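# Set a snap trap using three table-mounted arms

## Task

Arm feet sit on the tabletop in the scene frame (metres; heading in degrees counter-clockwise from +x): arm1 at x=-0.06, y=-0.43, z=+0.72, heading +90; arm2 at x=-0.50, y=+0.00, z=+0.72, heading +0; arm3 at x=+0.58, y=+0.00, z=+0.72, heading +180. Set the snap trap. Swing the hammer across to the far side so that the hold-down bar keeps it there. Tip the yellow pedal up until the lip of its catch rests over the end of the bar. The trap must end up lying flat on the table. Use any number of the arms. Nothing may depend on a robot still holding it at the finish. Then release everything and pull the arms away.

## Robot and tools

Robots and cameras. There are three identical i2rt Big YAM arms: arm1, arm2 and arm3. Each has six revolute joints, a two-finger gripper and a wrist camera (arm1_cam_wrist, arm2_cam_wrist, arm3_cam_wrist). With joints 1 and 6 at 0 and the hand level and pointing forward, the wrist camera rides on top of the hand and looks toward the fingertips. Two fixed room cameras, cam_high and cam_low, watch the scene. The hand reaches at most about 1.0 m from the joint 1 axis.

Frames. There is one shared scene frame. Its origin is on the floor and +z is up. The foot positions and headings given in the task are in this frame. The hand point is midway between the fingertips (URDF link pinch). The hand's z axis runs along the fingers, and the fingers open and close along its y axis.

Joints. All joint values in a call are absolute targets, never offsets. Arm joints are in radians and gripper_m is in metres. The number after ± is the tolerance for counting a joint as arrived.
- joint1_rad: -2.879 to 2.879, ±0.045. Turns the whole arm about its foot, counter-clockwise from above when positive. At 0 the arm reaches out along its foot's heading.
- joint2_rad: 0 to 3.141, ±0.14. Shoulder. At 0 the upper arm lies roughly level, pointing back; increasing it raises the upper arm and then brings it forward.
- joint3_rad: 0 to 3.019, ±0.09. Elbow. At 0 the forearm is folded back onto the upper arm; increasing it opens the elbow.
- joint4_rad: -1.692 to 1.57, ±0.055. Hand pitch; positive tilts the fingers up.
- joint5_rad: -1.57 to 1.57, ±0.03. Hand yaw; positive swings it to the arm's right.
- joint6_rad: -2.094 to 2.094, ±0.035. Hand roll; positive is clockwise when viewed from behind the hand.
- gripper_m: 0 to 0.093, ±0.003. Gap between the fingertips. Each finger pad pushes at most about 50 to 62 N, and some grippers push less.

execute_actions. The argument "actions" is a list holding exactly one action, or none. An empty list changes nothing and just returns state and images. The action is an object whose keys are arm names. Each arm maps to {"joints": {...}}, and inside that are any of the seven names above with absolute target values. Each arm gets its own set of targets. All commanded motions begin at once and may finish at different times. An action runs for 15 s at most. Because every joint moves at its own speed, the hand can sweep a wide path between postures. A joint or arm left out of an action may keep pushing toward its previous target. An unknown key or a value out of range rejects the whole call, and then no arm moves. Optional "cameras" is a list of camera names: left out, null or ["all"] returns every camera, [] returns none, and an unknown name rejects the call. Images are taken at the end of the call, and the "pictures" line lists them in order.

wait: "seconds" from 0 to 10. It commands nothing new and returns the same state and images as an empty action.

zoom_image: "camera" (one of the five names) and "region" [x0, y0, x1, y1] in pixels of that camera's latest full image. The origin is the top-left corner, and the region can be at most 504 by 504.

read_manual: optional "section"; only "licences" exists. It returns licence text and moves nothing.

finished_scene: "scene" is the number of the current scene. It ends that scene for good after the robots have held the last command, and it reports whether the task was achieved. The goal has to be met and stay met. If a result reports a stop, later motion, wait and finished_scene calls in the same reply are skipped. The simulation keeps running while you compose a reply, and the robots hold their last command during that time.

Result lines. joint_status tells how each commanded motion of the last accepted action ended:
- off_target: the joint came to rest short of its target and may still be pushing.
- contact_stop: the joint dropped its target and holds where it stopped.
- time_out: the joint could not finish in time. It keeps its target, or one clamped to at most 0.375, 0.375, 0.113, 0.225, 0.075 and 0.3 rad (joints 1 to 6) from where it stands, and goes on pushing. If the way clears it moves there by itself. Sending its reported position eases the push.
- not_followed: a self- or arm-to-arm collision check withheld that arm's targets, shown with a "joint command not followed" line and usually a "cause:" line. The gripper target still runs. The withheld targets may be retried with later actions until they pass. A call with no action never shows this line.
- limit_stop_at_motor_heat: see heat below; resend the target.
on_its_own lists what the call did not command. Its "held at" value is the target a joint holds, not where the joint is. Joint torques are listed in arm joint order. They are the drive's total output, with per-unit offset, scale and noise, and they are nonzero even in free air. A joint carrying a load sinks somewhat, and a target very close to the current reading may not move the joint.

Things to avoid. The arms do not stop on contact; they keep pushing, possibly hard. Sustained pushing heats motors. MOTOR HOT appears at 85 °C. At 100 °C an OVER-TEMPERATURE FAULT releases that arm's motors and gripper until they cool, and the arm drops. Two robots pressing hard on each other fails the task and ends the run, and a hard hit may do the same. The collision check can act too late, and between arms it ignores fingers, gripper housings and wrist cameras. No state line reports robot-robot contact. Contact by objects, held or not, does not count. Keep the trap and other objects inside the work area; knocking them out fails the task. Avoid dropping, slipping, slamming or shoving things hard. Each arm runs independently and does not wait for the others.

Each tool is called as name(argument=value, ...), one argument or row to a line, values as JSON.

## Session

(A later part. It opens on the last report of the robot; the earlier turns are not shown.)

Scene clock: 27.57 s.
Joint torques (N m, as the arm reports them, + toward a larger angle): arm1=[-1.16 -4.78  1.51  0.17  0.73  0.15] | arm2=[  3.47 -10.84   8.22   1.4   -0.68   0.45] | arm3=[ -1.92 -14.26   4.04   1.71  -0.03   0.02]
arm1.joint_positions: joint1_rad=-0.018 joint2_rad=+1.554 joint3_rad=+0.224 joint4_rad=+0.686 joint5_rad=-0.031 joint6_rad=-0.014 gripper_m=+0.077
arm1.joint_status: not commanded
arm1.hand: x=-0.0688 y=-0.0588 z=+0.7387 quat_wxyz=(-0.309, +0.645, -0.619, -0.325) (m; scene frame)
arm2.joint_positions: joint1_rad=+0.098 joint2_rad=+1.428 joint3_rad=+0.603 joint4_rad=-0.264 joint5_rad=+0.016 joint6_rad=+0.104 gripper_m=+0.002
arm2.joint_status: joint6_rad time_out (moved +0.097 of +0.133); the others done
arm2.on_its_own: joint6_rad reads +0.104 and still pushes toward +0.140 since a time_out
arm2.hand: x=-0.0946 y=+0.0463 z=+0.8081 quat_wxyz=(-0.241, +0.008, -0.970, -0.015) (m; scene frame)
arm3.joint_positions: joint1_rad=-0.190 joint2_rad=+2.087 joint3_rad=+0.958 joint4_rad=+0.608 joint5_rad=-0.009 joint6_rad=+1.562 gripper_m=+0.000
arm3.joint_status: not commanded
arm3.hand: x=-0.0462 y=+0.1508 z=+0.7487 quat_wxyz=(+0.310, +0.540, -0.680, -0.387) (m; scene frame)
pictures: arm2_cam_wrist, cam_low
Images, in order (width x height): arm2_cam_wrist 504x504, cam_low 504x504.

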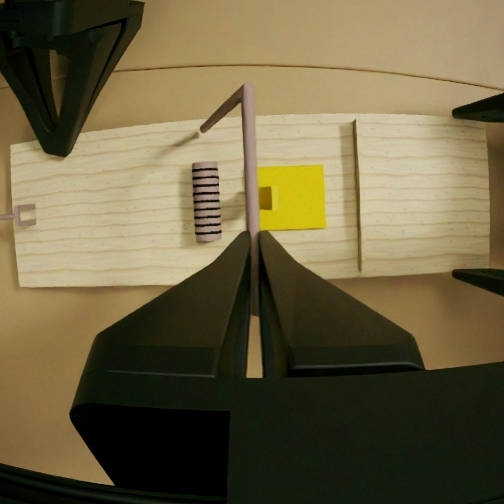

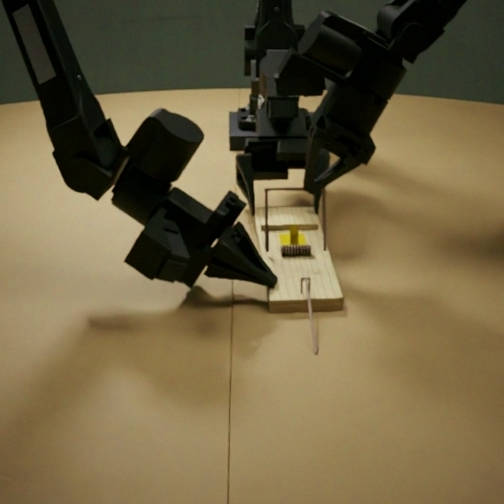

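execute_actions(
  actions=[
    {"arm2":{"joints":{"joint1_rad":0.19,"joint2_rad":1.385,"joint4_rad":-0.21,"joint5_rad":-0.03,"joint6_rad":0.15}},"arm1":{"joints":{"joint3_rad":0.14}}},
  ],
  cameras=["cam_low"],
)

execute_actions(
  actions=[
    {"arm2":{"joints":{"joint1_rad":0.30,"joint2_rad":1.49,"joint4_rad":-0.15,"joint6_rad":0.26}},"arm3":{"joints":{"joint2_rad":2.0,"joint1_rad":-0.30,"gripper_m":0.03}}},
  ],
  cameras=["cam_low","arm2_cam_wrist"],
)

Scene clock: 29.50 s.
Joint torques (N m, as the arm reports them, + toward a larger angle): arm1=[-1.11 -4.24 -2.18  0.    0.76  0.13] | arm2=[  5.13 -10.18   8.29   3.5   -1.32   0.27] | arm3=[ -1.91 -14.22   4.03   1.71   0.02   0.02]
arm1.joint_positions: joint1_rad=-0.018 joint2_rad=+1.554 joint3_rad=+0.221 joint4_rad=+0.686 joint5_rad=-0.030 joint6_rad=-0.012 gripper_m=+0.077
arm1.joint_status: all done
arm1.hand: x=-0.0685 y=-0.0604 z=+0.7377 quat_wxyz=(-0.308, +0.645, -0.620, -0.324) (m; scene frame)
arm2.joint_positions: joint1_rad=+0.144 joint2_rad=+1.419 joint3_rad=+0.603 joint4_rad=-0.255 joint5_rad=+0.006 joint6_rad=+0.128 gripper_m=+0.002
arm2.joint_status: joint1_rad time_out (moved +0.045 of +0.092); joint5_rad time_out (moved -0.010 of -0.046); the others done
arm2.on_its_own: joint1_rad reads +0.144 and still pushes toward +0.190 since a time_out; joint5_rad reads +0.006 and still pushes toward -0.030 since a time_out
arm2.hand: x=-0.0944 y=+0.0667 z=+0.8123 quat_wxyz=(-0.248, +0.019, -0.968, -0.029) (m; scene frame)
arm3.joint_positions: joint1_rad=-0.190 joint2_rad=+2.087 joint3_rad=+0.958 joint4_rad=+0.608 joint5_rad=-0.010 joint6_rad=+1.562 gripper_m=+0.000
arm3.joint_status: not commanded
arm3.hand: x=-0.0462 y=+0.1506 z=+0.7487 quat_wxyz=(+0.310, +0.540, -0.680, -0.386) (m; scene frame)
pictures: cam_low
Images, in order (width x height): cam_low 504x504.

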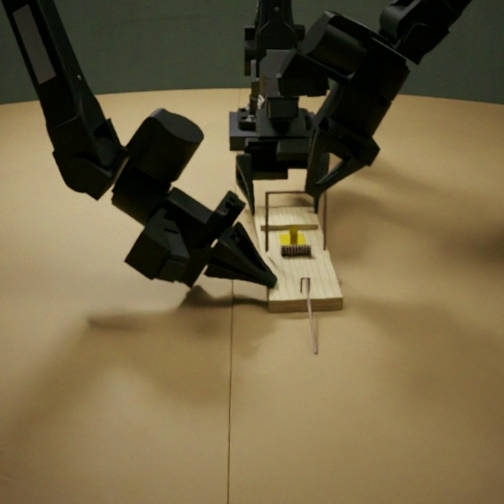

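not run: a stop came earlier in this reply.

execute_actions(
  actions=[
    {"arm2":{"joints":{"joint1_rad":0.30,"joint2_rad":1.48,"joint4_rad":-0.16,"joint6_rad":0.25}},"arm3":{"joints":{"joint2_rad":2.0,"joint1_rad":-0.30,"gripper_m":0.03}}},
  ],
  cameras=["cam_low","arm2_cam_wrist"],
)

Scene clock: 31.53 s.
Joint torques (N m, as the arm reports them, + toward a larger angle): arm1=[-1.97 -5.34 -2.22 -0.03  0.27  0.05] | arm2=[ 6.37 -7.48  7.97  2.46 -1.53  0.2 ] | arm3=[ -1.09 -16.82   4.78   1.58   0.09   0.01]
arm1.joint_positions: joint1_rad=-0.018 joint2_rad=+1.554 joint3_rad=+0.219 joint4_rad=+0.686 joint5_rad=-0.018 joint6_rad=-0.002 gripper_m=+0.077
arm1.joint_status: not commanded
arm1.hand: x=-0.0664 y=-0.0618 z=+0.7368 quat_wxyz=(-0.309, +0.640, -0.626, -0.321) (m; scene frame)
arm2.joint_positions: joint1_rad=+0.243 joint2_rad=+1.475 joint3_rad=+0.602 joint4_rad=-0.176 joint5_rad=+0.012 joint6_rad=+0.236 gripper_m=+0.002
arm2.joint_status: joint1_rad time_out (moved +0.099 of +0.156); the others done
arm2.on_its_own: joint1_rad reads +0.243 and still pushes toward +0.300 since a time_out; joint5_rad reads +0.012 and still pushes toward -0.030 since a time_out
arm2.hand: x=-0.0931 y=+0.1082 z=+0.7989 quat_wxyz=(-0.254, +0.014, -0.966, -0.054) (m; scene frame)
arm3.joint_positions: joint1_rad=-0.308 joint2_rad=+1.999 joint3_rad=+0.958 joint4_rad=+0.612 joint5_rad=-0.012 joint6_rad=+1.562 gripper_m=+0.030
arm3.joint_status: all done
arm3.hand: x=-0.0367 y=+0.2284 z=+0.8041 quat_wxyz=(+0.309, +0.486, -0.691, -0.436) (m; scene frame)
pictures: arm2_cam_wrist, cam_low
Images, in order (width x height): arm2_cam_wrist 504x504, cam_low 504x504.

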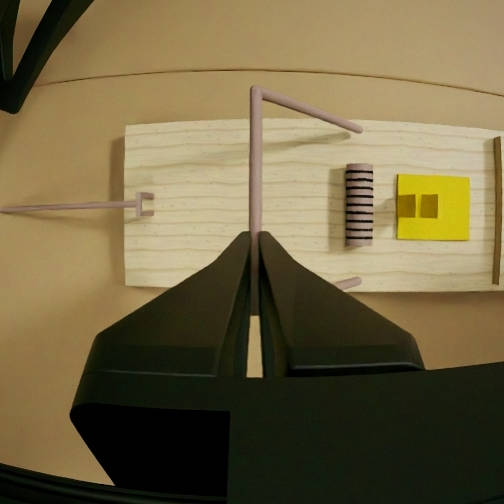

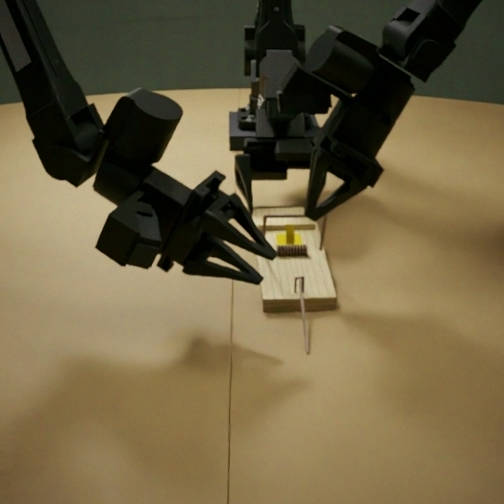

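execute_actions(
  actions=[
    {"arm2":{"joints":{"joint1_rad":0.32,"joint2_rad":1.61,"joint4_rad":-0.07,"joint5_rad":-0.01,"joint6_rad":0.30}},"arm1":{"joints":{"joint3_rad":0.19}}},
  ],
  cameras=[],
)

execute_actions(
  actions=[
    {"arm2":{"joints":{"joint1_rad":0.31,"joint2_rad":1.71,"joint4_rad":-0.02,"joint5_rad":0,"joint6_rad":0.32}},"arm1":{"joints":{"joint3_rad":0.22}}},
  ],
  cameras=["cam_low"],
)

execute_actions(
  actions=[
    {"arm2":{"joints":{"joint2_rad":1.74,"joint3_rad":0.50,"joint4_rad":0.30,"joint6_rad":0.36}}},
  ],
  cameras=["cam_low"],
)

execute_actions(
  actions=[
    {"arm2":{"joints":{"joint2_rad":1.88,"joint3_rad":0.39,"joint4_rad":0.66,"joint6_rad":0.42}},"arm3":{"joints":{"joint1_rad":-0.265,"joint2_rad":2.10,"joint3_rad":1.0}}},
  ],
  cameras=["cam_low","arm2_cam_wrist","cam_high"],
)

Scene clock: 32.57 s.
Joint torques (N m, as the arm reports them, + toward a larger angle): arm1=[-1.14 -5.18  0.76 -0.05 -0.11  0.04] | arm2=[ 3.26 -5.91  7.26  1.72 -0.74  0.06] | arm3=[ -1.1  -16.92   4.74   1.6    0.09   0.01]
arm1.joint_positions: joint1_rad=-0.019 joint2_rad=+1.557 joint3_rad=+0.225 joint4_rad=+0.685 joint5_rad=-0.007 joint6_rad=+0.006 gripper_m=+0.077
arm1.joint_status: all done
arm1.hand: x=-0.0643 y=-0.0592 z=+0.7373 quat_wxyz=(-0.312, +0.636, -0.630, -0.319) (m; scene frame)
arm2.joint_positions: joint1_rad=+0.292 joint2_rad=+1.573 joint3_rad=+0.604 joint4_rad=-0.070 joint5_rad=+0.012 joint6_rad=+0.296 gripper_m=+0.002
arm2.joint_status: all done
arm2.hand: x=-0.0888 y=+0.1310 z=+0.7731 quat_wxyz=(-0.255, +0.009, -0.964, -0.069) (m; scene frame)
arm3.joint_positions: joint1_rad=-0.308 joint2_rad=+1.999 joint3_rad=+0.958 joint4_rad=+0.612 joint5_rad=-0.012 joint6_rad=+1.562 gripper_m=+0.030
arm3.joint_status: not commanded
arm3.hand: x=-0.0367 y=+0.2284 z=+0.8041 quat_wxyz=(+0.309, +0.486, -0.691, -0.436) (m; scene frame)
pictures: none
No camera images: the call's "cameras" was empty. Leave "cameras" out to get every camera's image.

Scene clock: 33.33 s.
Joint torques (N m, as the arm reports them, + toward a larger angle): arm1=[-0.96 -5.85  2.96  0.03 -0.24 -0.02] | arm2=[ 0.88 -5.99  5.66  1.28  0.   -0.01] | arm3=[ -1.07 -16.94   4.74   1.6    0.09   0.01]
arm1.joint_positions: joint1_rad=-0.021 joint2_rad=+1.557 joint3_rad=+0.228 joint4_rad=+0.681 joint5_rad=-0.003 joint6_rad=+0.009 gripper_m=+0.077
arm1.joint_status: all done
arm1.hand: x=-0.0630 y=-0.0581 z=+0.7375 quat_wxyz=(-0.313, +0.634, -0.632, -0.318) (m; scene frame)
arm2.joint_positions: joint1_rad=+0.305 joint2_rad=+1.666 joint3_rad=+0.616 joint4_rad=-0.009 joint5_rad=+0.001 joint6_rad=+0.321 gripper_m=+0.002
arm2.joint_status: all done
arm2.hand: x=-0.0869 y=+0.1393 z=+0.7461 quat_wxyz=(-0.243, +0.004, -0.967, -0.076) (m; scene frame)
arm3.joint_positions: joint1_rad=-0.308 joint2_rad=+1.999 joint3_rad=+0.958 joint4_rad=+0.612 joint5_rad=-0.012 joint6_rad=+1.562 gripper_m=+0.030
arm3.joint_status: not commanded
arm3.hand: x=-0.0367 y=+0.2284 z=+0.8041 quat_wxyz=(+0.309, +0.486, -0.691, -0.436) (m; scene frame)
pictures: cam_low
Images, in order (width x height): cam_low 504x504.

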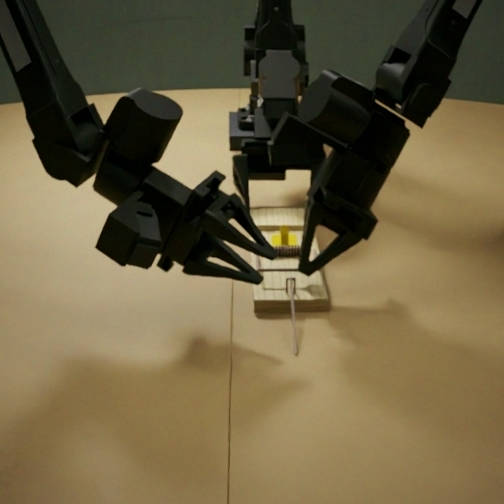

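Scene clock: 34.37 s.
Joint torques (N m, as the arm reports them, + toward a larger angle): arm1=[-1.21 -4.59  2.99 -0.15 -0.28 -0.03] | arm2=[ 0.67 -4.86  3.51  2.28 -0.03  0.1 ] | arm3=[ -1.06 -16.95   4.74   1.59   0.09   0.01]
arm1.joint_positions: joint1_rad=-0.021 joint2_rad=+1.557 joint3_rad=+0.228 joint4_rad=+0.681 joint5_rad=-0.002 joint6_rad=+0.009 gripper_m=+0.077
arm1.joint_status: not commanded
arm1.hand: x=-0.0628 y=-0.0579 z=+0.7376 quat_wxyz=(-0.313, +0.633, -0.632, -0.318) (m; scene frame)
arm2.joint_positions: joint1_rad=+0.306 joint2_rad=+1.690 joint3_rad=+0.514 joint4_rad=+0.293 joint5_rad=+0.002 joint6_rad=+0.351 gripper_m=+0.002
arm2.joint_status: all done
arm2.hand: x=-0.0856 y=+0.1398 z=+0.7466 quat_wxyz=(-0.321, -0.010, -0.941, -0.107) (m; scene frame)
arm3.joint_positions: joint1_rad=-0.308 joint2_rad=+1.999 joint3_rad=+0.958 joint4_rad=+0.612 joint5_rad=-0.012 joint6_rad=+1.562 gripper_m=+0.030
arm3.joint_status: not commanded
arm3.hand: x=-0.0367 y=+0.2284 z=+0.8041 quat_wxyz=(+0.309, +0.486, -0.691, -0.436) (m; scene frame)
pictures: cam_low
Images, in order (width x height): cam_low 504x504.

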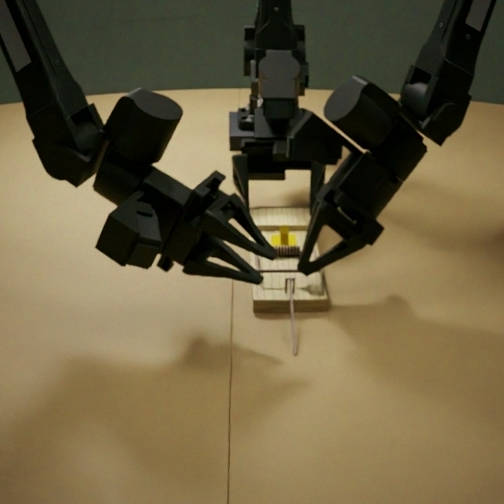

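Scene clock: 35.43 s.
Joint torques (N m, as the arm reports them, + toward a larger angle): arm1=[-1.33 -5.24  3.05  0.21 -0.31 -0.03] | arm2=[ 0.98 -4.04  0.38  0.62 -0.28  0.06] | arm3=[ -1.75 -15.94   6.57   1.6    0.07   0.  ]
arm1.joint_positions: joint1_rad=-0.021 joint2_rad=+1.557 joint3_rad=+0.228 joint4_rad=+0.681 joint5_rad=-0.002 joint6_rad=+0.010 gripper_m=+0.077
arm1.joint_status: not commanded
arm1.hand: x=-0.0626 y=-0.0578 z=+0.7376 quat_wxyz=(-0.313, +0.633, -0.633, -0.318) (m; scene frame)
arm2.joint_positions: joint1_rad=+0.306 joint2_rad=+1.817 joint3_rad=+0.422 joint4_rad=+0.696 joint5_rad=+0.009 joint6_rad=+0.415 gripper_m=+0.001
arm2.joint_status: all done
arm2.hand: x=-0.0870 y=+0.1380 z=+0.7376 quat_wxyz=(-0.398, -0.039, -0.905, -0.146) (m; scene frame)
arm3.joint_positions: joint1_rad=-0.266 joint2_rad=+2.083 joint3_rad=+0.977 joint4_rad=+0.611 joint5_rad=-0.011 joint6_rad=+1.564 gripper_m=+0.030
arm3.joint_status: all done
arm3.hand: x=-0.0422 y=+0.2008 z=+0.7582 quat_wxyz=(+0.302, +0.510, -0.695, -0.406) (m; scene frame)
pictures: arm2_cam_wrist, cam_high, cam_low
Images, in order (width x height): arm2_cam_wrist 504x504, cam_high 504x504, cam_low 504x504.

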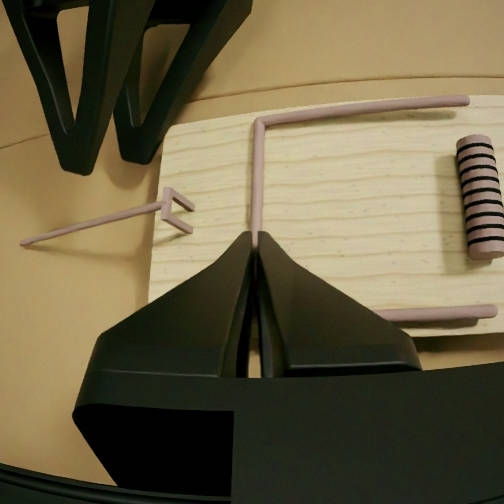

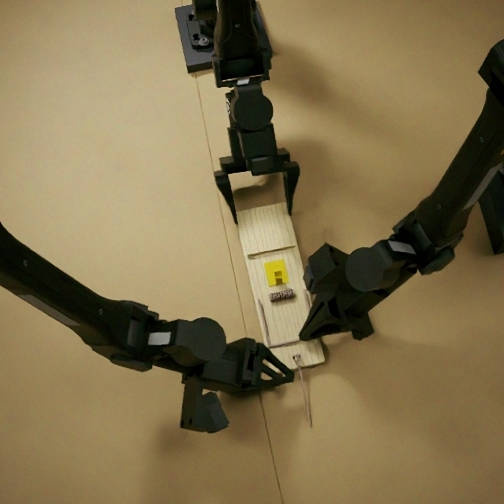

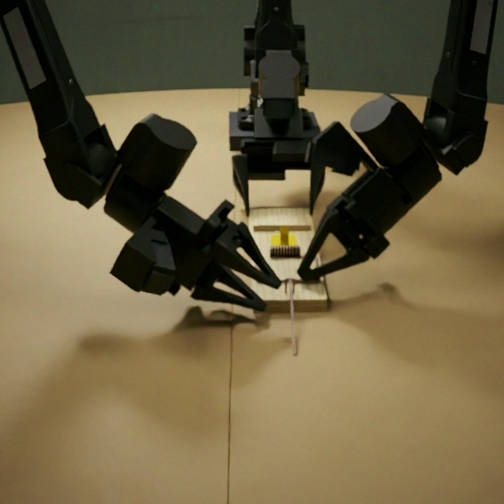

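execute_actions(
  actions=[
    {"arm3":{"joints":{"joint2_rad":2.155,"joint3_rad":1.11,"joint4_rad":0.55}}},
  ],
  cameras=["cam_low","arm2_cam_wrist","arm3_cam_wrist"],
)

Scene clock: 42.30 s.
Joint torques (N m, as the arm reports them, + toward a larger angle): arm1=[-1.16 -4.01  3.2   0.21 -0.29 -0.08] | arm2=[ 0.85 -3.85  0.41  0.7  -0.26  0.05] | arm3=[ -1.8  -16.81   7.4    1.48   0.08  -0.01]
arm1.joint_positions: joint1_rad=-0.021 joint2_rad=+1.557 joint3_rad=+0.228 joint4_rad=+0.681 joint5_rad=-0.002 joint6_rad=+0.010 gripper_m=+0.077
arm1.joint_status: not commanded
arm1.hand: x=-0.0626 y=-0.0578 z=+0.7376 quat_wxyz=(-0.313, +0.633, -0.633, -0.318) (m; scene frame)
arm2.joint_positions: joint1_rad=+0.306 joint2_rad=+1.817 joint3_rad=+0.422 joint4_rad=+0.696 joint5_rad=+0.009 joint6_rad=+0.415 gripper_m=+0.001
arm2.joint_status: not commanded
arm2.hand: x=-0.0870 y=+0.1380 z=+0.7376 quat_wxyz=(-0.398, -0.039, -0.905, -0.146) (m; scene frame)
arm3.joint_positions: joint1_rad=-0.266 joint2_rad=+2.129 joint3_rad=+1.082 joint4_rad=+0.564 joint5_rad=-0.011 joint6_rad=+1.564 gripper_m=+0.030
arm3.joint_status: all done
arm3.hand: x=-0.0750 y=+0.2115 z=+0.7595 quat_wxyz=(+0.305, +0.508, -0.693, -0.410) (m; scene frame)
pictures: arm2_cam_wrist, arm3_cam_wrist, cam_low
Images, in order (width x height): arm2_cam_wrist 504x504, arm3_cam_wrist 504x504, cam_low 504x504.

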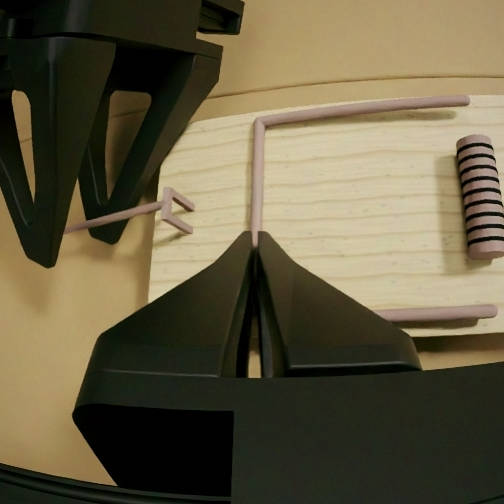

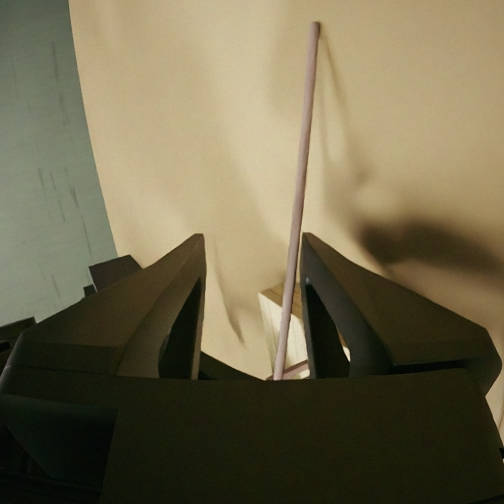

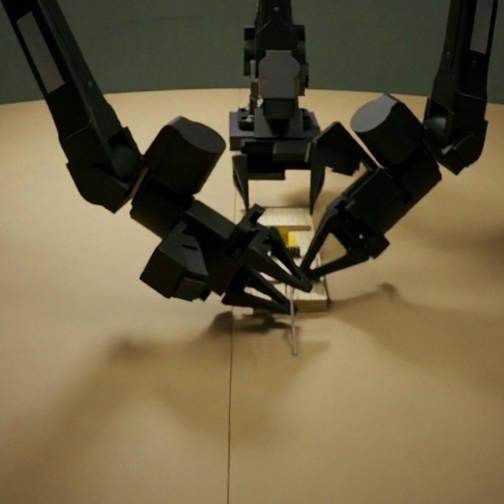

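execute_actions(
  actions=[
    {"arm3":{"joints":{"joint2_rad":2.04,"joint6_rad":0.8}}},
  ],
  cameras=["cam_low"],
)

execute_actions(
  actions=[
    {"arm3":{"joints":{"joint1_rad":-0.2,"joint2_rad":1.99,"joint3_rad":1.0,"joint4_rad":0.605,"joint6_rad":0}}},
  ],
  cameras=["cam_low","arm3_cam_wrist"],
)

execute_actions(
  actions=[
    {"arm3":{"joints":{"joint1_rad":-0.13,"joint3_rad":0.975,"joint6_rad":-0.8}}},
  ],
  cameras=["cam_low","arm3_cam_wrist","arm2_cam_wrist"],
)

Scene clock: 44.13 s.
Joint torques (N m, as the arm reports them, + toward a larger angle): arm1=[-0.93 -4.66  3.24  0.33 -0.29 -0.06] | arm2=[ 0.89 -3.91  0.47  0.64 -0.26  0.05] | arm3=[ -1.76 -18.88   8.07   2.01   0.    -0.15]
arm1.joint_positions: joint1_rad=-0.022 joint2_rad=+1.557 joint3_rad=+0.229 joint4_rad=+0.681 joint5_rad=-0.003 joint6_rad=+0.007 gripper_m=+0.077
arm1.joint_status: not commanded
arm1.hand: x=-0.0626 y=-0.0576 z=+0.7377 quat_wxyz=(-0.314, +0.634, -0.632, -0.318) (m; scene frame)
arm2.joint_positions: joint1_rad=+0.306 joint2_rad=+1.817 joint3_rad=+0.421 joint4_rad=+0.697 joint5_rad=+0.008 joint6_rad=+0.415 gripper_m=+0.001
arm2.joint_status: not commanded
arm2.hand: x=-0.0875 y=+0.1380 z=+0.7375 quat_wxyz=(-0.398, -0.039, -0.905, -0.146) (m; scene frame)
arm3.joint_positions: joint1_rad=-0.267 joint2_rad=+2.048 joint3_rad=+1.082 joint4_rad=+0.553 joint5_rad=-0.010 joint6_rad=+0.810 gripper_m=+0.030
arm3.joint_status: all done
arm3.hand: x=-0.0847 y=+0.2155 z=+0.8115 quat_wxyz=(+0.139, +0.712, -0.448, -0.523) (m; scene frame)
pictures: cam_low
Images, in order (width x height): cam_low 504x504.

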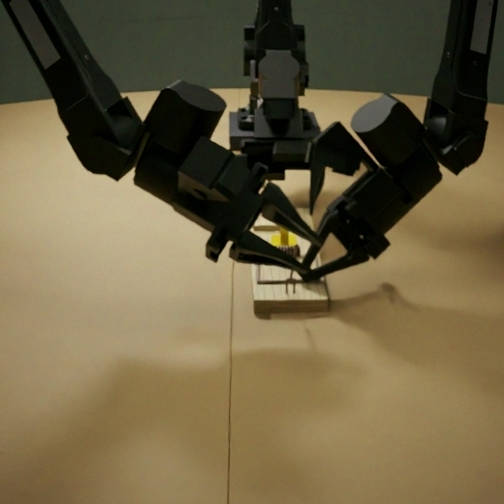

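Scene clock: 45.87 s.
Joint torques (N m, as the arm reports them, + toward a larger angle): arm1=[-2.14 -5.19  3.06  0.1  -0.29 -0.04] | arm2=[ 0.72 -3.98  0.53  0.53 -0.26  0.07] | arm3=[ -2.43 -17.46   5.08   2.99   0.01  -0.07]
arm1.joint_positions: joint1_rad=-0.022 joint2_rad=+1.557 joint3_rad=+0.229 joint4_rad=+0.681 joint5_rad=-0.003 joint6_rad=+0.007 gripper_m=+0.077
arm1.joint_status: not commanded
arm1.hand: x=-0.0626 y=-0.0576 z=+0.7377 quat_wxyz=(-0.314, +0.634, -0.632, -0.318) (m; scene frame)
arm2.joint_positions: joint1_rad=+0.306 joint2_rad=+1.817 joint3_rad=+0.421 joint4_rad=+0.697 joint5_rad=+0.008 joint6_rad=+0.415 gripper_m=+0.001
arm2.joint_status: not commanded
arm2.hand: x=-0.0875 y=+0.1380 z=+0.7375 quat_wxyz=(-0.398, -0.039, -0.905, -0.146) (m; scene frame)
arm3.joint_positions: joint1_rad=-0.194 joint2_rad=+1.990 joint3_rad=+1.009 joint4_rad=+0.585 joint5_rad=-0.011 joint6_rad=+0.010 gripper_m=+0.030
arm3.joint_status: all done
arm3.hand: x=-0.0784 y=+0.1618 z=+0.8261 quat_wxyz=(-0.056, +0.829, -0.104, -0.546) (m; scene frame)
pictures: arm3_cam_wrist, cam_low
Images, in order (width x height): arm3_cam_wrist 504x504, cam_low 504x504.

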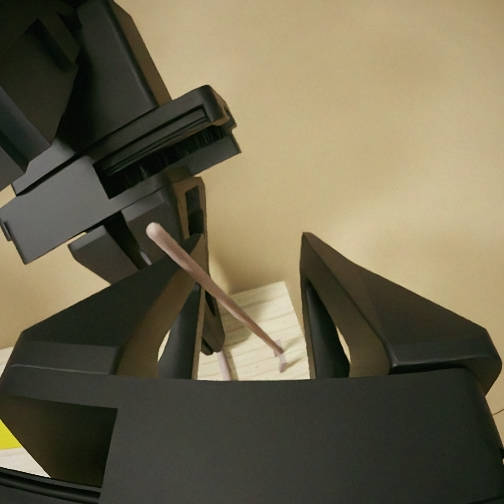

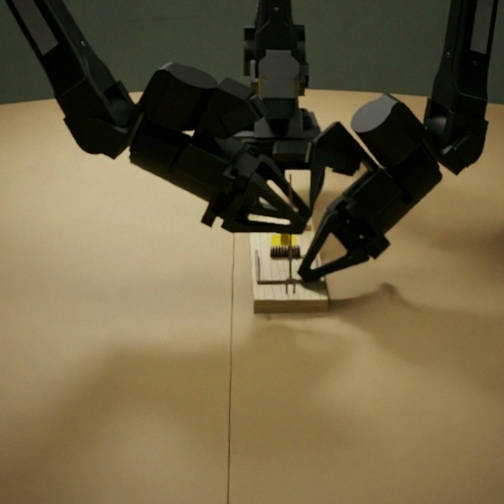

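Scene clock: 47.60 s.
Joint torques (N m, as the arm reports them, + toward a larger angle): arm1=[-0.76 -5.32  2.88 -0.1  -0.24 -0.08] | arm2=[ 0.9  -3.99  0.46  0.69 -0.27  0.05] | arm3=[ -2.28 -17.22   5.07   2.9   -0.01  -0.04]
arm1.joint_positions: joint1_rad=-0.022 joint2_rad=+1.557 joint3_rad=+0.229 joint4_rad=+0.681 joint5_rad=-0.003 joint6_rad=+0.007 gripper_m=+0.077
arm1.joint_status: not commanded
arm1.hand: x=-0.0626 y=-0.0576 z=+0.7377 quat_wxyz=(-0.314, +0.634, -0.632, -0.318) (m; scene frame)
arm2.joint_positions: joint1_rad=+0.306 joint2_rad=+1.817 joint3_rad=+0.421 joint4_rad=+0.697 joint5_rad=+0.008 joint6_rad=+0.415 gripper_m=+0.001
arm2.joint_status: not commanded
arm2.hand: x=-0.0875 y=+0.1380 z=+0.7375 quat_wxyz=(-0.398, -0.039, -0.905, -0.146) (m; scene frame)
arm3.joint_positions: joint1_rad=-0.125 joint2_rad=+1.990 joint3_rad=+0.982 joint4_rad=+0.587 joint5_rad=-0.011 joint6_rad=-0.790 gripper_m=+0.030
arm3.joint_status: all done
arm3.hand: x=-0.0768 y=+0.1139 z=+0.8152 quat_wxyz=(-0.242, +0.803, +0.256, -0.481) (m; scene frame)
pictures: arm2_cam_wrist, arm3_cam_wrist, cam_low
Images, in order (width x height): arm2_cam_wrist 504x504, arm3_cam_wrist 504x504, cam_low 504x504.

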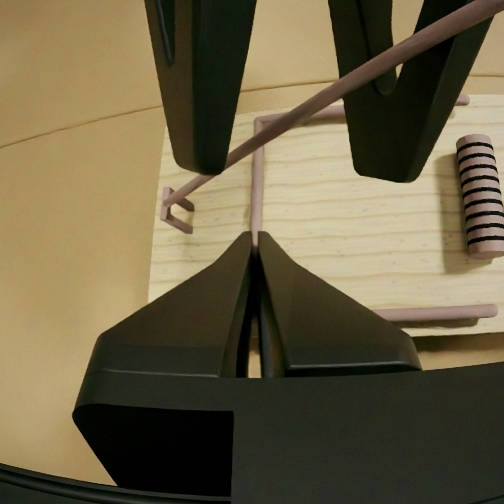

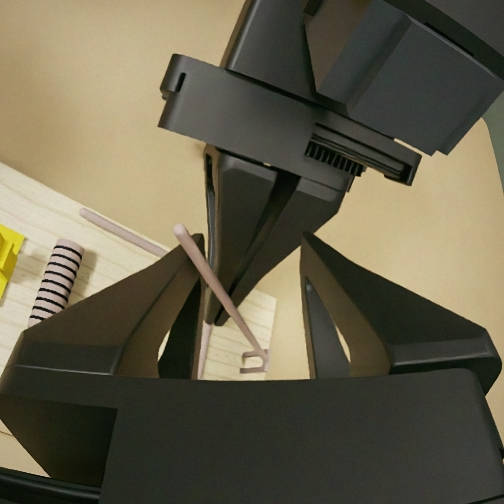

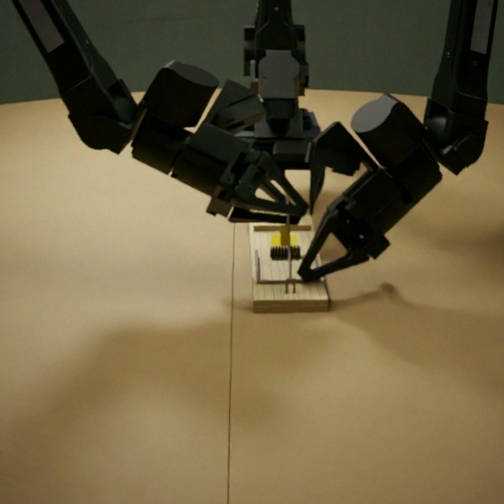

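execute_actions(
  actions=[
    {"arm3":{"joints":{"joint1_rad":-0.105,"joint2_rad":2.065,"joint6_rad":-1.4}},"arm1":{"joints":{"joint2_rad":1.55,"joint4_rad":0.68,"gripper_m":0.093}}},
  ],
  cameras=["cam_low"],
)

execute_actions(
  actions=[
    {"arm3":{"joints":{"joint2_rad":1.97,"joint3_rad":0.88}},"arm1":{"joints":{"joint2_rad":1.45,"joint3_rad":0.30}}},
  ],
  cameras=["cam_low"],
)

execute_actions(
  actions=[
    {"arm3":{"joints":{"joint1_rad":-0.05,"joint2_rad":1.85,"joint3_rad":0.72,"joint6_rad":0,"gripper_m":0.09}},"arm1":{"joints":{"gripper_m":0,"joint4_rad":0.55}}},
  ],
  cameras=[],
)

execute_actions(
  actions=[
    {"arm1":{"joints":{"joint2_rad":1.54,"joint3_rad":0.455,"joint4_rad":0.456}}},
  ],
  cameras=["cam_low","arm3_cam_wrist","arm1_cam_wrist"],
)

Scene clock: 49.37 s.
Joint torques (N m, as the arm reports them, + toward a larger angle): arm1=[-1.65 -8.33  3.23  1.83 -0.15  0.01] | arm2=[ 0.71 -4.3   0.45  0.65 -0.26  0.05] | arm3=[ -1.08 -15.75   4.64   2.77  -0.03  -0.02]
arm1.joint_positions: joint1_rad=-0.022 joint2_rad=+1.556 joint3_rad=+0.225 joint4_rad=+0.681 joint5_rad=-0.008 joint6_rad=+0.007 gripper_m=+0.093
arm1.joint_status: all done
arm1.hand: x=-0.0634 y=-0.0595 z=+0.7372 quat_wxyz=(-0.311, +0.635, -0.631, -0.318) (m; scene frame)
arm2.joint_positions: joint1_rad=+0.306 joint2_rad=+1.817 joint3_rad=+0.421 joint4_rad=+0.697 joint5_rad=+0.008 joint6_rad=+0.415 gripper_m=+0.001
arm2.joint_status: not commanded
arm2.hand: x=-0.0875 y=+0.1380 z=+0.7375 quat_wxyz=(-0.398, -0.039, -0.905, -0.146) (m; scene frame)
arm3.joint_positions: joint1_rad=-0.113 joint2_rad=+2.048 joint3_rad=+0.982 joint4_rad=+0.589 joint5_rad=-0.011 joint6_rad=-1.390 gripper_m=+0.030
arm3.joint_status: all done
arm3.hand: x=-0.0709 y=+0.1047 z=+0.7788 quat_wxyz=(-0.355, +0.700, +0.494, -0.373) (m; scene frame)
pictures: cam_low
Images, in order (width x height): cam_low 504x504.

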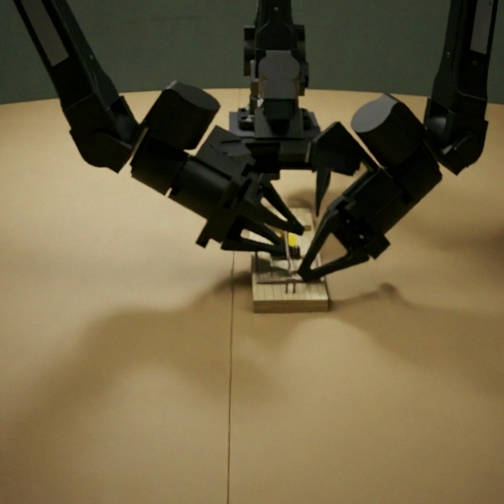

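Scene clock: 50.40 s.
Joint torques (N m, as the arm reports them, + toward a larger angle): arm1=[-1.19 -6.35  6.02  1.83 -0.16  0.  ] | arm2=[ 0.77 -3.91  0.46  0.71 -0.25  0.07] | arm3=[ -1.1  -16.66   4.71   2.71  -0.03   0.01]
arm1.joint_positions: joint1_rad=-0.022 joint2_rad=+1.446 joint3_rad=+0.284 joint4_rad=+0.681 joint5_rad=-0.008 joint6_rad=+0.007 gripper_m=+0.093
arm1.joint_status: all done
arm1.hand: x=-0.0639 y=-0.0183 z=+0.7972 quat_wxyz=(-0.363, +0.606, -0.602, -0.371) (m; scene frame)
arm2.joint_positions: joint1_rad=+0.306 joint2_rad=+1.817 joint3_rad=+0.421 joint4_rad=+0.697 joint5_rad=+0.008 joint6_rad=+0.415 gripper_m=+0.001
arm2.joint_status: not commanded
arm2.hand: x=-0.0875 y=+0.1380 z=+0.7375 quat_wxyz=(-0.398, -0.039, -0.905, -0.146) (m; scene frame)
arm3.joint_positions: joint1_rad=-0.113 joint2_rad=+1.976 joint3_rad=+0.883 joint4_rad=+0.589 joint5_rad=-0.011 joint6_rad=-1.391 gripper_m=+0.030
arm3.joint_status: all done
arm3.hand: x=-0.0367 y=+0.0991 z=+0.7845 quat_wxyz=(-0.347, +0.706, +0.499, -0.365) (m; scene frame)
pictures: cam_low
Images, in order (width x height): cam_low 504x504.

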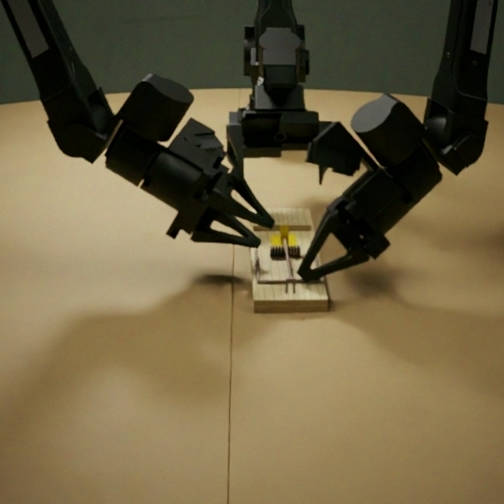

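Scene clock: 52.47 s.
Joint torques (N m, as the arm reports them, + toward a larger angle): arm1=[-1.11 -7.45  5.95  1.08 -0.06  0.02] | arm2=[ 0.91 -4.27  0.54  0.62 -0.26  0.07] | arm3=[ -2.21 -14.22   4.14   2.77   0.03   0.11]
arm1.joint_positions: joint1_rad=-0.022 joint2_rad=+1.446 joint3_rad=+0.284 joint4_rad=+0.564 joint5_rad=-0.008 joint6_rad=+0.007 gripper_m=+0.000
arm1.joint_status: all done
arm1.hand: x=-0.0637 y=-0.0330 z=+0.7726 quat_wxyz=(-0.328, +0.627, -0.623, -0.335) (m; scene frame)
arm2.joint_positions: joint1_rad=+0.306 joint2_rad=+1.817 joint3_rad=+0.421 joint4_rad=+0.697 joint5_rad=+0.008 joint6_rad=+0.415 gripper_m=+0.001
arm2.joint_status: not commanded
arm2.hand: x=-0.0875 y=+0.1380 z=+0.7375 quat_wxyz=(-0.398, -0.039, -0.905, -0.146) (m; scene frame)
arm3.joint_positions: joint1_rad=-0.046 joint2_rad=+1.848 joint3_rad=+0.728 joint4_rad=+0.589 joint5_rad=-0.011 joint6_rad=-0.010 gripper_m=+0.090
arm3.joint_status: all done
arm3.hand: x=+0.0128 y=+0.0524 z=+0.7997 quat_wxyz=(-0.017, +0.870, -0.037, -0.492) (m; scene frame)
pictures: none
No camera images: the call's "cameras" was empty. Leave "cameras" out to get every camera's image.

Scene clock: 53.40 s.
Joint torques (N m, as the arm reports them, + toward a larger angle): arm1=[-0.98 -9.97  6.48  1.32 -0.19 -0.04] | arm2=[ 1.   -3.8   0.49  0.67 -0.26  0.08] | arm3=[ -2.23 -14.21   4.13   2.77   0.03   0.11]
arm1.joint_positions: joint1_rad=-0.022 joint2_rad=+1.539 joint3_rad=+0.437 joint4_rad=+0.469 joint5_rad=-0.008 joint6_rad=+0.007 gripper_m=+0.000
arm1.joint_status: all done
arm1.hand: x=-0.0641 y=+0.0185 z=+0.7720 quat_wxyz=(-0.317, +0.632, -0.629, -0.324) (m; scene frame)
arm2.joint_positions: joint1_rad=+0.306 joint2_rad=+1.817 joint3_rad=+0.421 joint4_rad=+0.697 joint5_rad=+0.008 joint6_rad=+0.415 gripper_m=+0.001
arm2.joint_status: not commanded
arm2.hand: x=-0.0875 y=+0.1380 z=+0.7375 quat_wxyz=(-0.398, -0.039, -0.905, -0.146) (m; scene frame)
arm3.joint_positions: joint1_rad=-0.046 joint2_rad=+1.848 joint3_rad=+0.728 joint4_rad=+0.589 joint5_rad=-0.011 joint6_rad=-0.009 gripper_m=+0.090
arm3.joint_status: not commanded
arm3.hand: x=+0.0128 y=+0.0524 z=+0.7997 quat_wxyz=(-0.016, +0.870, -0.037, -0.492) (m; scene frame)
pictures: arm1_cam_wrist, arm3_cam_wrist, cam_low
Images, in order (width x height): arm1_cam_wrist 504x504, arm3_cam_wrist 504x504, cam_low 504x504.

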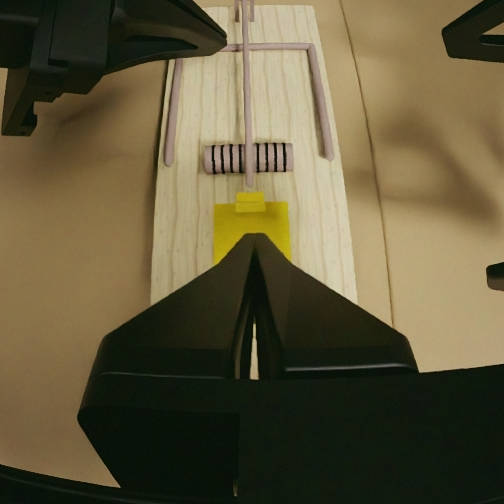

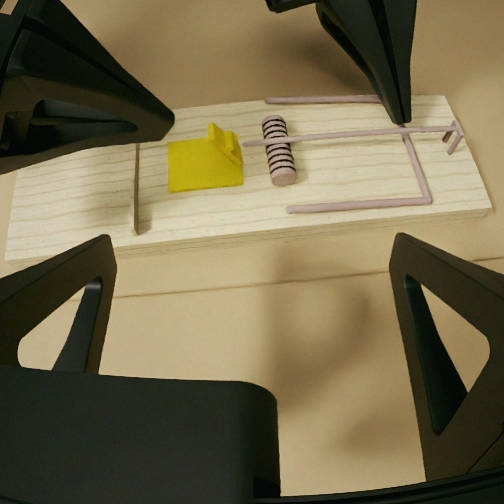

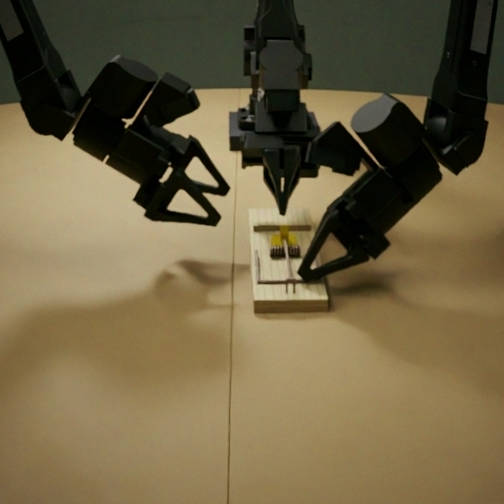

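Aligned.

execute_actions(
  actions=[
    {"arm1":{"joints":{"joint2_rad":1.585,"joint3_rad":0.48,"joint4_rad":0.45}}},
  ],
  cameras=["arm3_cam_wrist"],
)

execute_actions(
  actions=[
    {"arm1":{"joints":{"joint2_rad":1.625,"joint3_rad":0.535}}},
  ],
  cameras=["arm3_cam_wrist"],
)

zoom_image(
  camera="arm3_cam_wrist",
  region=[130, 70, 330, 230],
)

Scene clock: 54.17 s.
Joint torques (N m, as the arm reports them, + toward a larger angle): arm1=[-1.8  -9.09  7.66  1.15 -0.03 -0.06] | arm2=[ 0.83 -3.94  0.47  0.63 -0.26  0.08] | arm3=[ -2.21 -14.21   4.14   2.77   0.02   0.11]
arm1.joint_positions: joint1_rad=-0.022 joint2_rad=+1.575 joint3_rad=+0.446 joint4_rad=+0.463 joint5_rad=-0.008 joint6_rad=+0.007 gripper_m=+0.000
arm1.joint_status: all done
arm1.hand: x=-0.0640 y=+0.0181 z=+0.7587 quat_wxyz=(-0.306, +0.637, -0.634, -0.313) (m; scene frame)
arm2.joint_positions: joint1_rad=+0.306 joint2_rad=+1.817 joint3_rad=+0.421 joint4_rad=+0.697 joint5_rad=+0.008 joint6_rad=+0.415 gripper_m=+0.001
arm2.joint_status: not commanded
arm2.hand: x=-0.0875 y=+0.1380 z=+0.7375 quat_wxyz=(-0.398, -0.039, -0.905, -0.146) (m; scene frame)
arm3.joint_positions: joint1_rad=-0.046 joint2_rad=+1.848 joint3_rad=+0.728 joint4_rad=+0.589 joint5_rad=-0.011 joint6_rad=-0.009 gripper_m=+0.090
arm3.joint_status: not commanded
arm3.hand: x=+0.0128 y=+0.0524 z=+0.7997 quat_wxyz=(-0.016, +0.870, -0.037, -0.492) (m; scene frame)
pictures: arm3_cam_wrist
Images, in order (width x height): arm3_cam_wrist 504x504.

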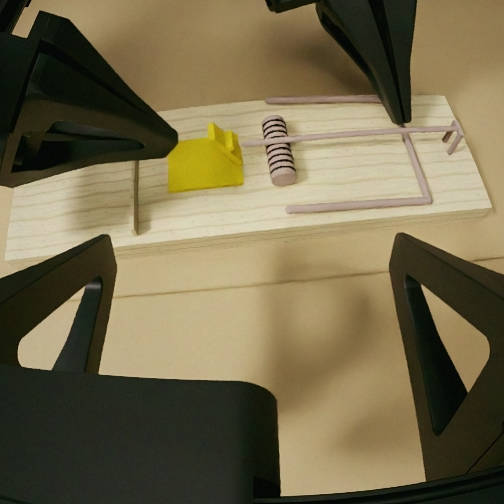

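Scene clock: 54.90 s.
Joint torques (N m, as the arm reports them, + toward a larger angle): arm1=[ -0.6  -10.43   7.76   1.13  -0.14   0.03] | arm2=[ 0.74 -4.05  0.43  0.66 -0.27  0.07] | arm3=[ -2.22 -14.21   4.15   2.76   0.03   0.11]
arm1.joint_positions: joint1_rad=-0.022 joint2_rad=+1.615 joint3_rad=+0.508 joint4_rad=+0.463 joint5_rad=-0.008 joint6_rad=+0.007 gripper_m=+0.000
arm1.joint_status: all done
arm1.hand: x=-0.0642 y=+0.0439 z=+0.7637 quat_wxyz=(-0.313, +0.634, -0.630, -0.320) (m; scene frame)
arm2.joint_positions: joint1_rad=+0.306 joint2_rad=+1.817 joint3_rad=+0.421 joint4_rad=+0.697 joint5_rad=+0.008 joint6_rad=+0.415 gripper_m=+0.001
arm2.joint_status: not commanded
arm2.hand: x=-0.0875 y=+0.1380 z=+0.7375 quat_wxyz=(-0.398, -0.039, -0.905, -0.146) (m; scene frame)
arm3.joint_positions: joint1_rad=-0.046 joint2_rad=+1.848 joint3_rad=+0.728 joint4_rad=+0.589 joint5_rad=-0.011 joint6_rad=-0.009 gripper_m=+0.090
arm3.joint_status: not commanded
arm3.hand: x=+0.0128 y=+0.0524 z=+0.7997 quat_wxyz=(-0.016, +0.870, -0.037, -0.492) (m; scene frame)
pictures: arm3_cam_wrist
Images, in order (width x height): arm3_cam_wrist 504x504.

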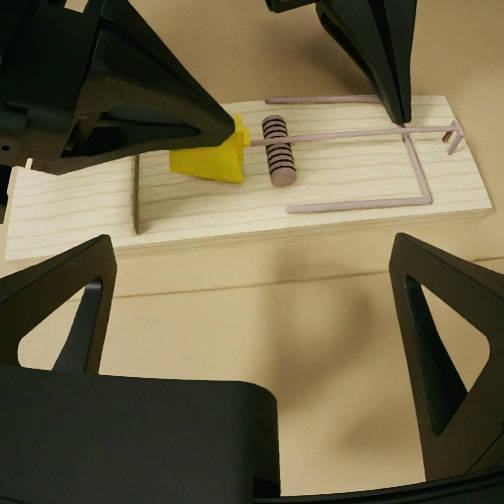

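Region (130, 70, 330, 230) of arm3_cam_wrist's 504x504 image, scaled by 2.520, with more detail than that image has; it fills the top 403 rows of this view, and the rest is white.

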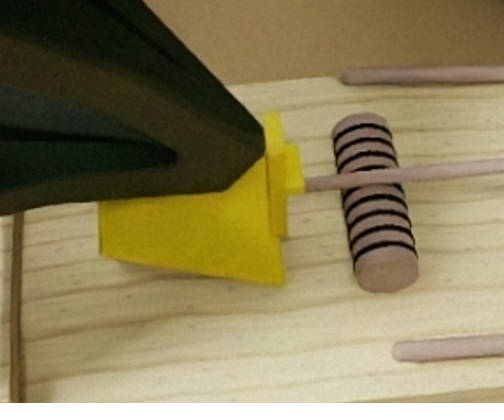

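execute_actions(
  actions=[
    {"arm1":{"joints":{"joint3_rad":0.545}},"arm2":{"joints":{"joint2_rad":1.80,"joint4_rad":0.70}}},
  ],
  cameras=["arm3_cam_wrist"],
)

execute_actions(
  actions=[
    {"arm2":{"joints":{"gripper_m":0.015}}},
  ],
  cameras=["arm3_cam_wrist"],
)

execute_actions(
  actions=[
    {"arm2":{"joints":{"joint2_rad":1.64,"joint3_rad":0.33}},"arm1":{"joints":{"joint2_rad":1.46,"joint3_rad":0.45}}},
  ],
  cameras=["arm3_cam_wrist"],
)

Scene clock: 55.67 s.
Joint torques (N m, as the arm reports them, + toward a larger angle): arm1=[ -0.54 -10.71   7.83   1.31  -0.14  -0.04] | arm2=[ 0.78 -7.3   1.64  1.42 -0.15  0.06] | arm3=[ -2.23 -14.23   4.14   2.77   0.03   0.11]
arm1.joint_positions: joint1_rad=-0.022 joint2_rad=+1.615 joint3_rad=+0.508 joint4_rad=+0.463 joint5_rad=-0.008 joint6_rad=+0.007 gripper_m=+0.000
arm1.joint_status: all done
arm1.hand: x=-0.0642 y=+0.0439 z=+0.7637 quat_wxyz=(-0.313, +0.634, -0.630, -0.320) (m; scene frame)
arm2.joint_positions: joint1_rad=+0.306 joint2_rad=+1.784 joint3_rad=+0.409 joint4_rad=+0.720 joint5_rad=+0.005 joint6_rad=+0.416 gripper_m=+0.001
arm2.joint_status: all done
arm2.hand: x=-0.0851 y=+0.1395 z=+0.7524 quat_wxyz=(-0.416, -0.038, -0.895, -0.155) (m; scene frame)
arm3.joint_positions: joint1_rad=-0.046 joint2_rad=+1.848 joint3_rad=+0.728 joint4_rad=+0.589 joint5_rad=-0.011 joint6_rad=-0.009 gripper_m=+0.090
arm3.joint_status: not commanded
arm3.hand: x=+0.0128 y=+0.0524 z=+0.7997 quat_wxyz=(-0.016, +0.870, -0.037, -0.492) (m; scene frame)
pictures: arm3_cam_wrist
Images, in order (width x height): arm3_cam_wrist 504x504.

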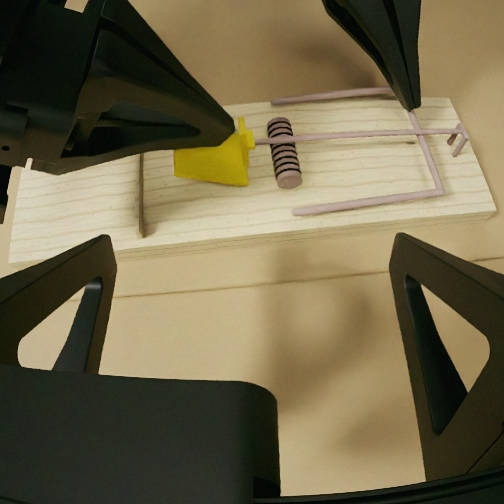

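Scene clock: 56.13 s.
Joint torques (N m, as the arm reports them, + toward a larger angle): arm1=[ -1.44 -10.46   8.02   1.35  -0.1   -0.03] | arm2=[ 0.8  -7.48  1.79  1.38 -0.04  0.06] | arm3=[ -2.23 -14.19   4.15   2.76   0.02   0.11]
arm1.joint_positions: joint1_rad=-0.022 joint2_rad=+1.615 joint3_rad=+0.508 joint4_rad=+0.463 joint5_rad=-0.008 joint6_rad=+0.007 gripper_m=+0.000
arm1.joint_status: not commanded
arm1.hand: x=-0.0642 y=+0.0439 z=+0.7637 quat_wxyz=(-0.313, +0.634, -0.630, -0.320) (m; scene frame)
arm2.joint_positions: joint1_rad=+0.306 joint2_rad=+1.785 joint3_rad=+0.406 joint4_rad=+0.718 joint5_rad=+0.003 joint6_rad=+0.416 gripper_m=+0.015
arm2.joint_status: all done
arm2.hand: x=-0.0869 y=+0.1393 z=+0.7509 quat_wxyz=(-0.413, -0.038, -0.897, -0.155) (m; scene frame)
arm3.joint_positions: joint1_rad=-0.046 joint2_rad=+1.848 joint3_rad=+0.728 joint4_rad=+0.589 joint5_rad=-0.011 joint6_rad=-0.009 gripper_m=+0.090
arm3.joint_status: not commanded
arm3.hand: x=+0.0128 y=+0.0524 z=+0.7997 quat_wxyz=(-0.016, +0.870, -0.037, -0.492) (m; scene frame)
pictures: arm3_cam_wrist
Images, in order (width x height): arm3_cam_wrist 504x504.

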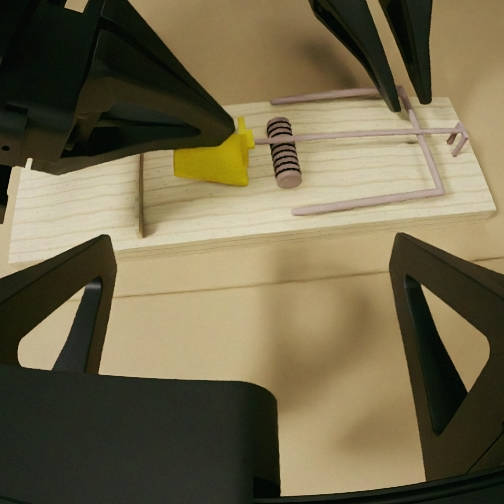

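Scene clock: 57.17 s.
Joint torques (N m, as the arm reports them, + toward a larger angle): arm1=[-0.91 -8.98  6.32  1.19 -0.12 -0.04] | arm2=[ 0.9  -7.58  3.99  2.08 -0.05  0.06] | arm3=[ -2.2  -14.22   4.14   2.77   0.03   0.11]
arm1.joint_positions: joint1_rad=-0.022 joint2_rad=+1.453 joint3_rad=+0.449 joint4_rad=+0.463 joint5_rad=-0.008 joint6_rad=+0.007 gripper_m=+0.000
arm1.joint_status: all done
arm1.hand: x=-0.0643 y=+0.0307 z=+0.8129 quat_wxyz=(-0.345, +0.617, -0.613, -0.353) (m; scene frame)
arm2.joint_positions: joint1_rad=+0.306 joint2_rad=+1.641 joint3_rad=+0.326 joint4_rad=+0.704 joint5_rad=+0.003 joint6_rad=+0.416 gripper_m=+0.015
arm2.joint_status: all done
arm2.hand: x=-0.1076 y=+0.1326 z=+0.7834 quat_wxyz=(-0.433, -0.037, -0.886, -0.163) (m; scene frame)
arm3.joint_positions: joint1_rad=-0.046 joint2_rad=+1.848 joint3_rad=+0.728 joint4_rad=+0.589 joint5_rad=-0.011 joint6_rad=-0.009 gripper_m=+0.090
arm3.joint_status: not commanded
arm3.hand: x=+0.0128 y=+0.0524 z=+0.7997 quat_wxyz=(-0.016, +0.870, -0.037, -0.492) (m; scene frame)
pictures: arm3_cam_wrist
Images, in order (width x height): arm3_cam_wrist 504x504.

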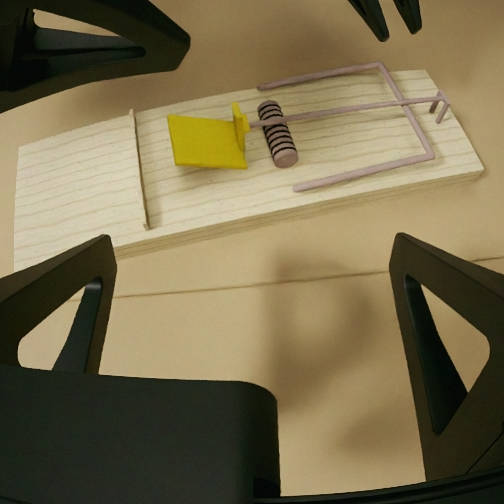

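Dragged slightly but still set.

execute_actions(
  actions=[
    {"arm2":{"joints":{"joint2_rad":1.0,"joint4_rad":0}},"arm1":{"joints":{"joint2_rad":0.9,"joint4_rad":0}},"arm3":{"joints":{"joint2_rad":1.2,"joint4_rad":0}}},
  ],
  cameras=["cam_low"],
)

zoom_image(
  camera="cam_low",
  region=[220, 180, 380, 330],
)

Scene clock: 58.63 s.
Joint torques (N m, as the arm reports them, + toward a larger angle): arm1=[-0.56 -4.43  9.13  1.44 -0.08 -0.01] | arm2=[ 0.81 -3.45  8.48  1.84 -0.05  0.04] | arm3=[-2.26 -8.56  8.14  1.43  0.03  0.11]
arm1.joint_positions: joint1_rad=-0.022 joint2_rad=+0.898 joint3_rad=+0.449 joint4_rad=+0.014 joint5_rad=-0.008 joint6_rad=+0.007 gripper_m=+0.000
arm1.joint_status: all done
arm1.hand: x=-0.0645 y=-0.0243 z=+0.9469 quat_wxyz=(-0.377, +0.598, -0.593, -0.385) (m; scene frame)
arm2.joint_positions: joint1_rad=+0.306 joint2_rad=+1.002 joint3_rad=+0.326 joint4_rad=+0.009 joint5_rad=+0.003 joint6_rad=+0.416 gripper_m=+0.015
arm2.joint_status: all done
arm2.hand: x=-0.1537 y=+0.1180 z=+0.8854 quat_wxyz=(-0.410, -0.038, -0.898, -0.154) (m; scene frame)
arm3.joint_positions: joint1_rad=-0.046 joint2_rad=+1.191 joint3_rad=+0.725 joint4_rad=+0.015 joint5_rad=-0.011 joint6_rad=-0.009 gripper_m=+0.090
arm3.joint_status: all done
arm3.hand: x=+0.0725 y=+0.0488 z=+1.0207 quat_wxyz=(-0.018, +0.850, -0.036, -0.525) (m; scene frame)
pictures: cam_low
Images, in order (width x height): cam_low 504x504.

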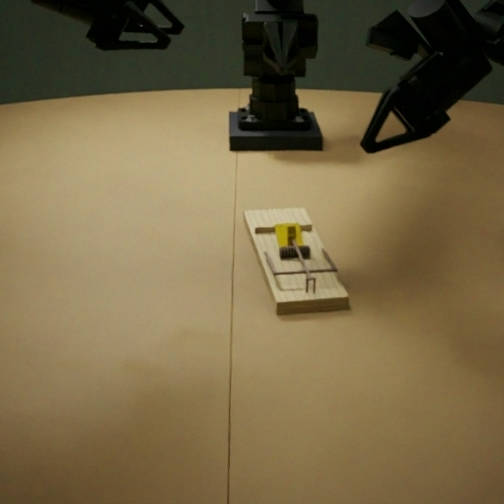

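Region (220, 180, 380, 330) of cam_low's 504x504 image, scaled by 3.150, with more detail than that image has; it fills the top 472 rows of this view, and the rest is white.

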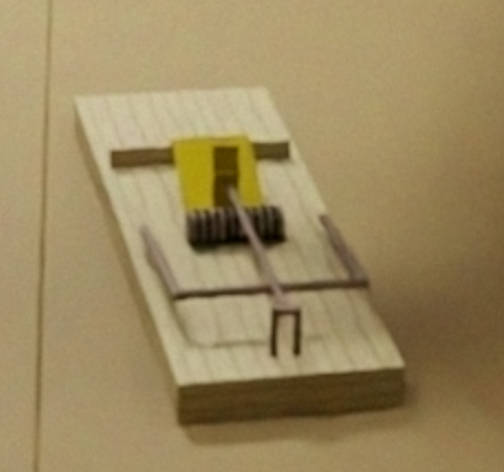

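finished_scene(
  scene=2,
)

The scene is finished: the task was done.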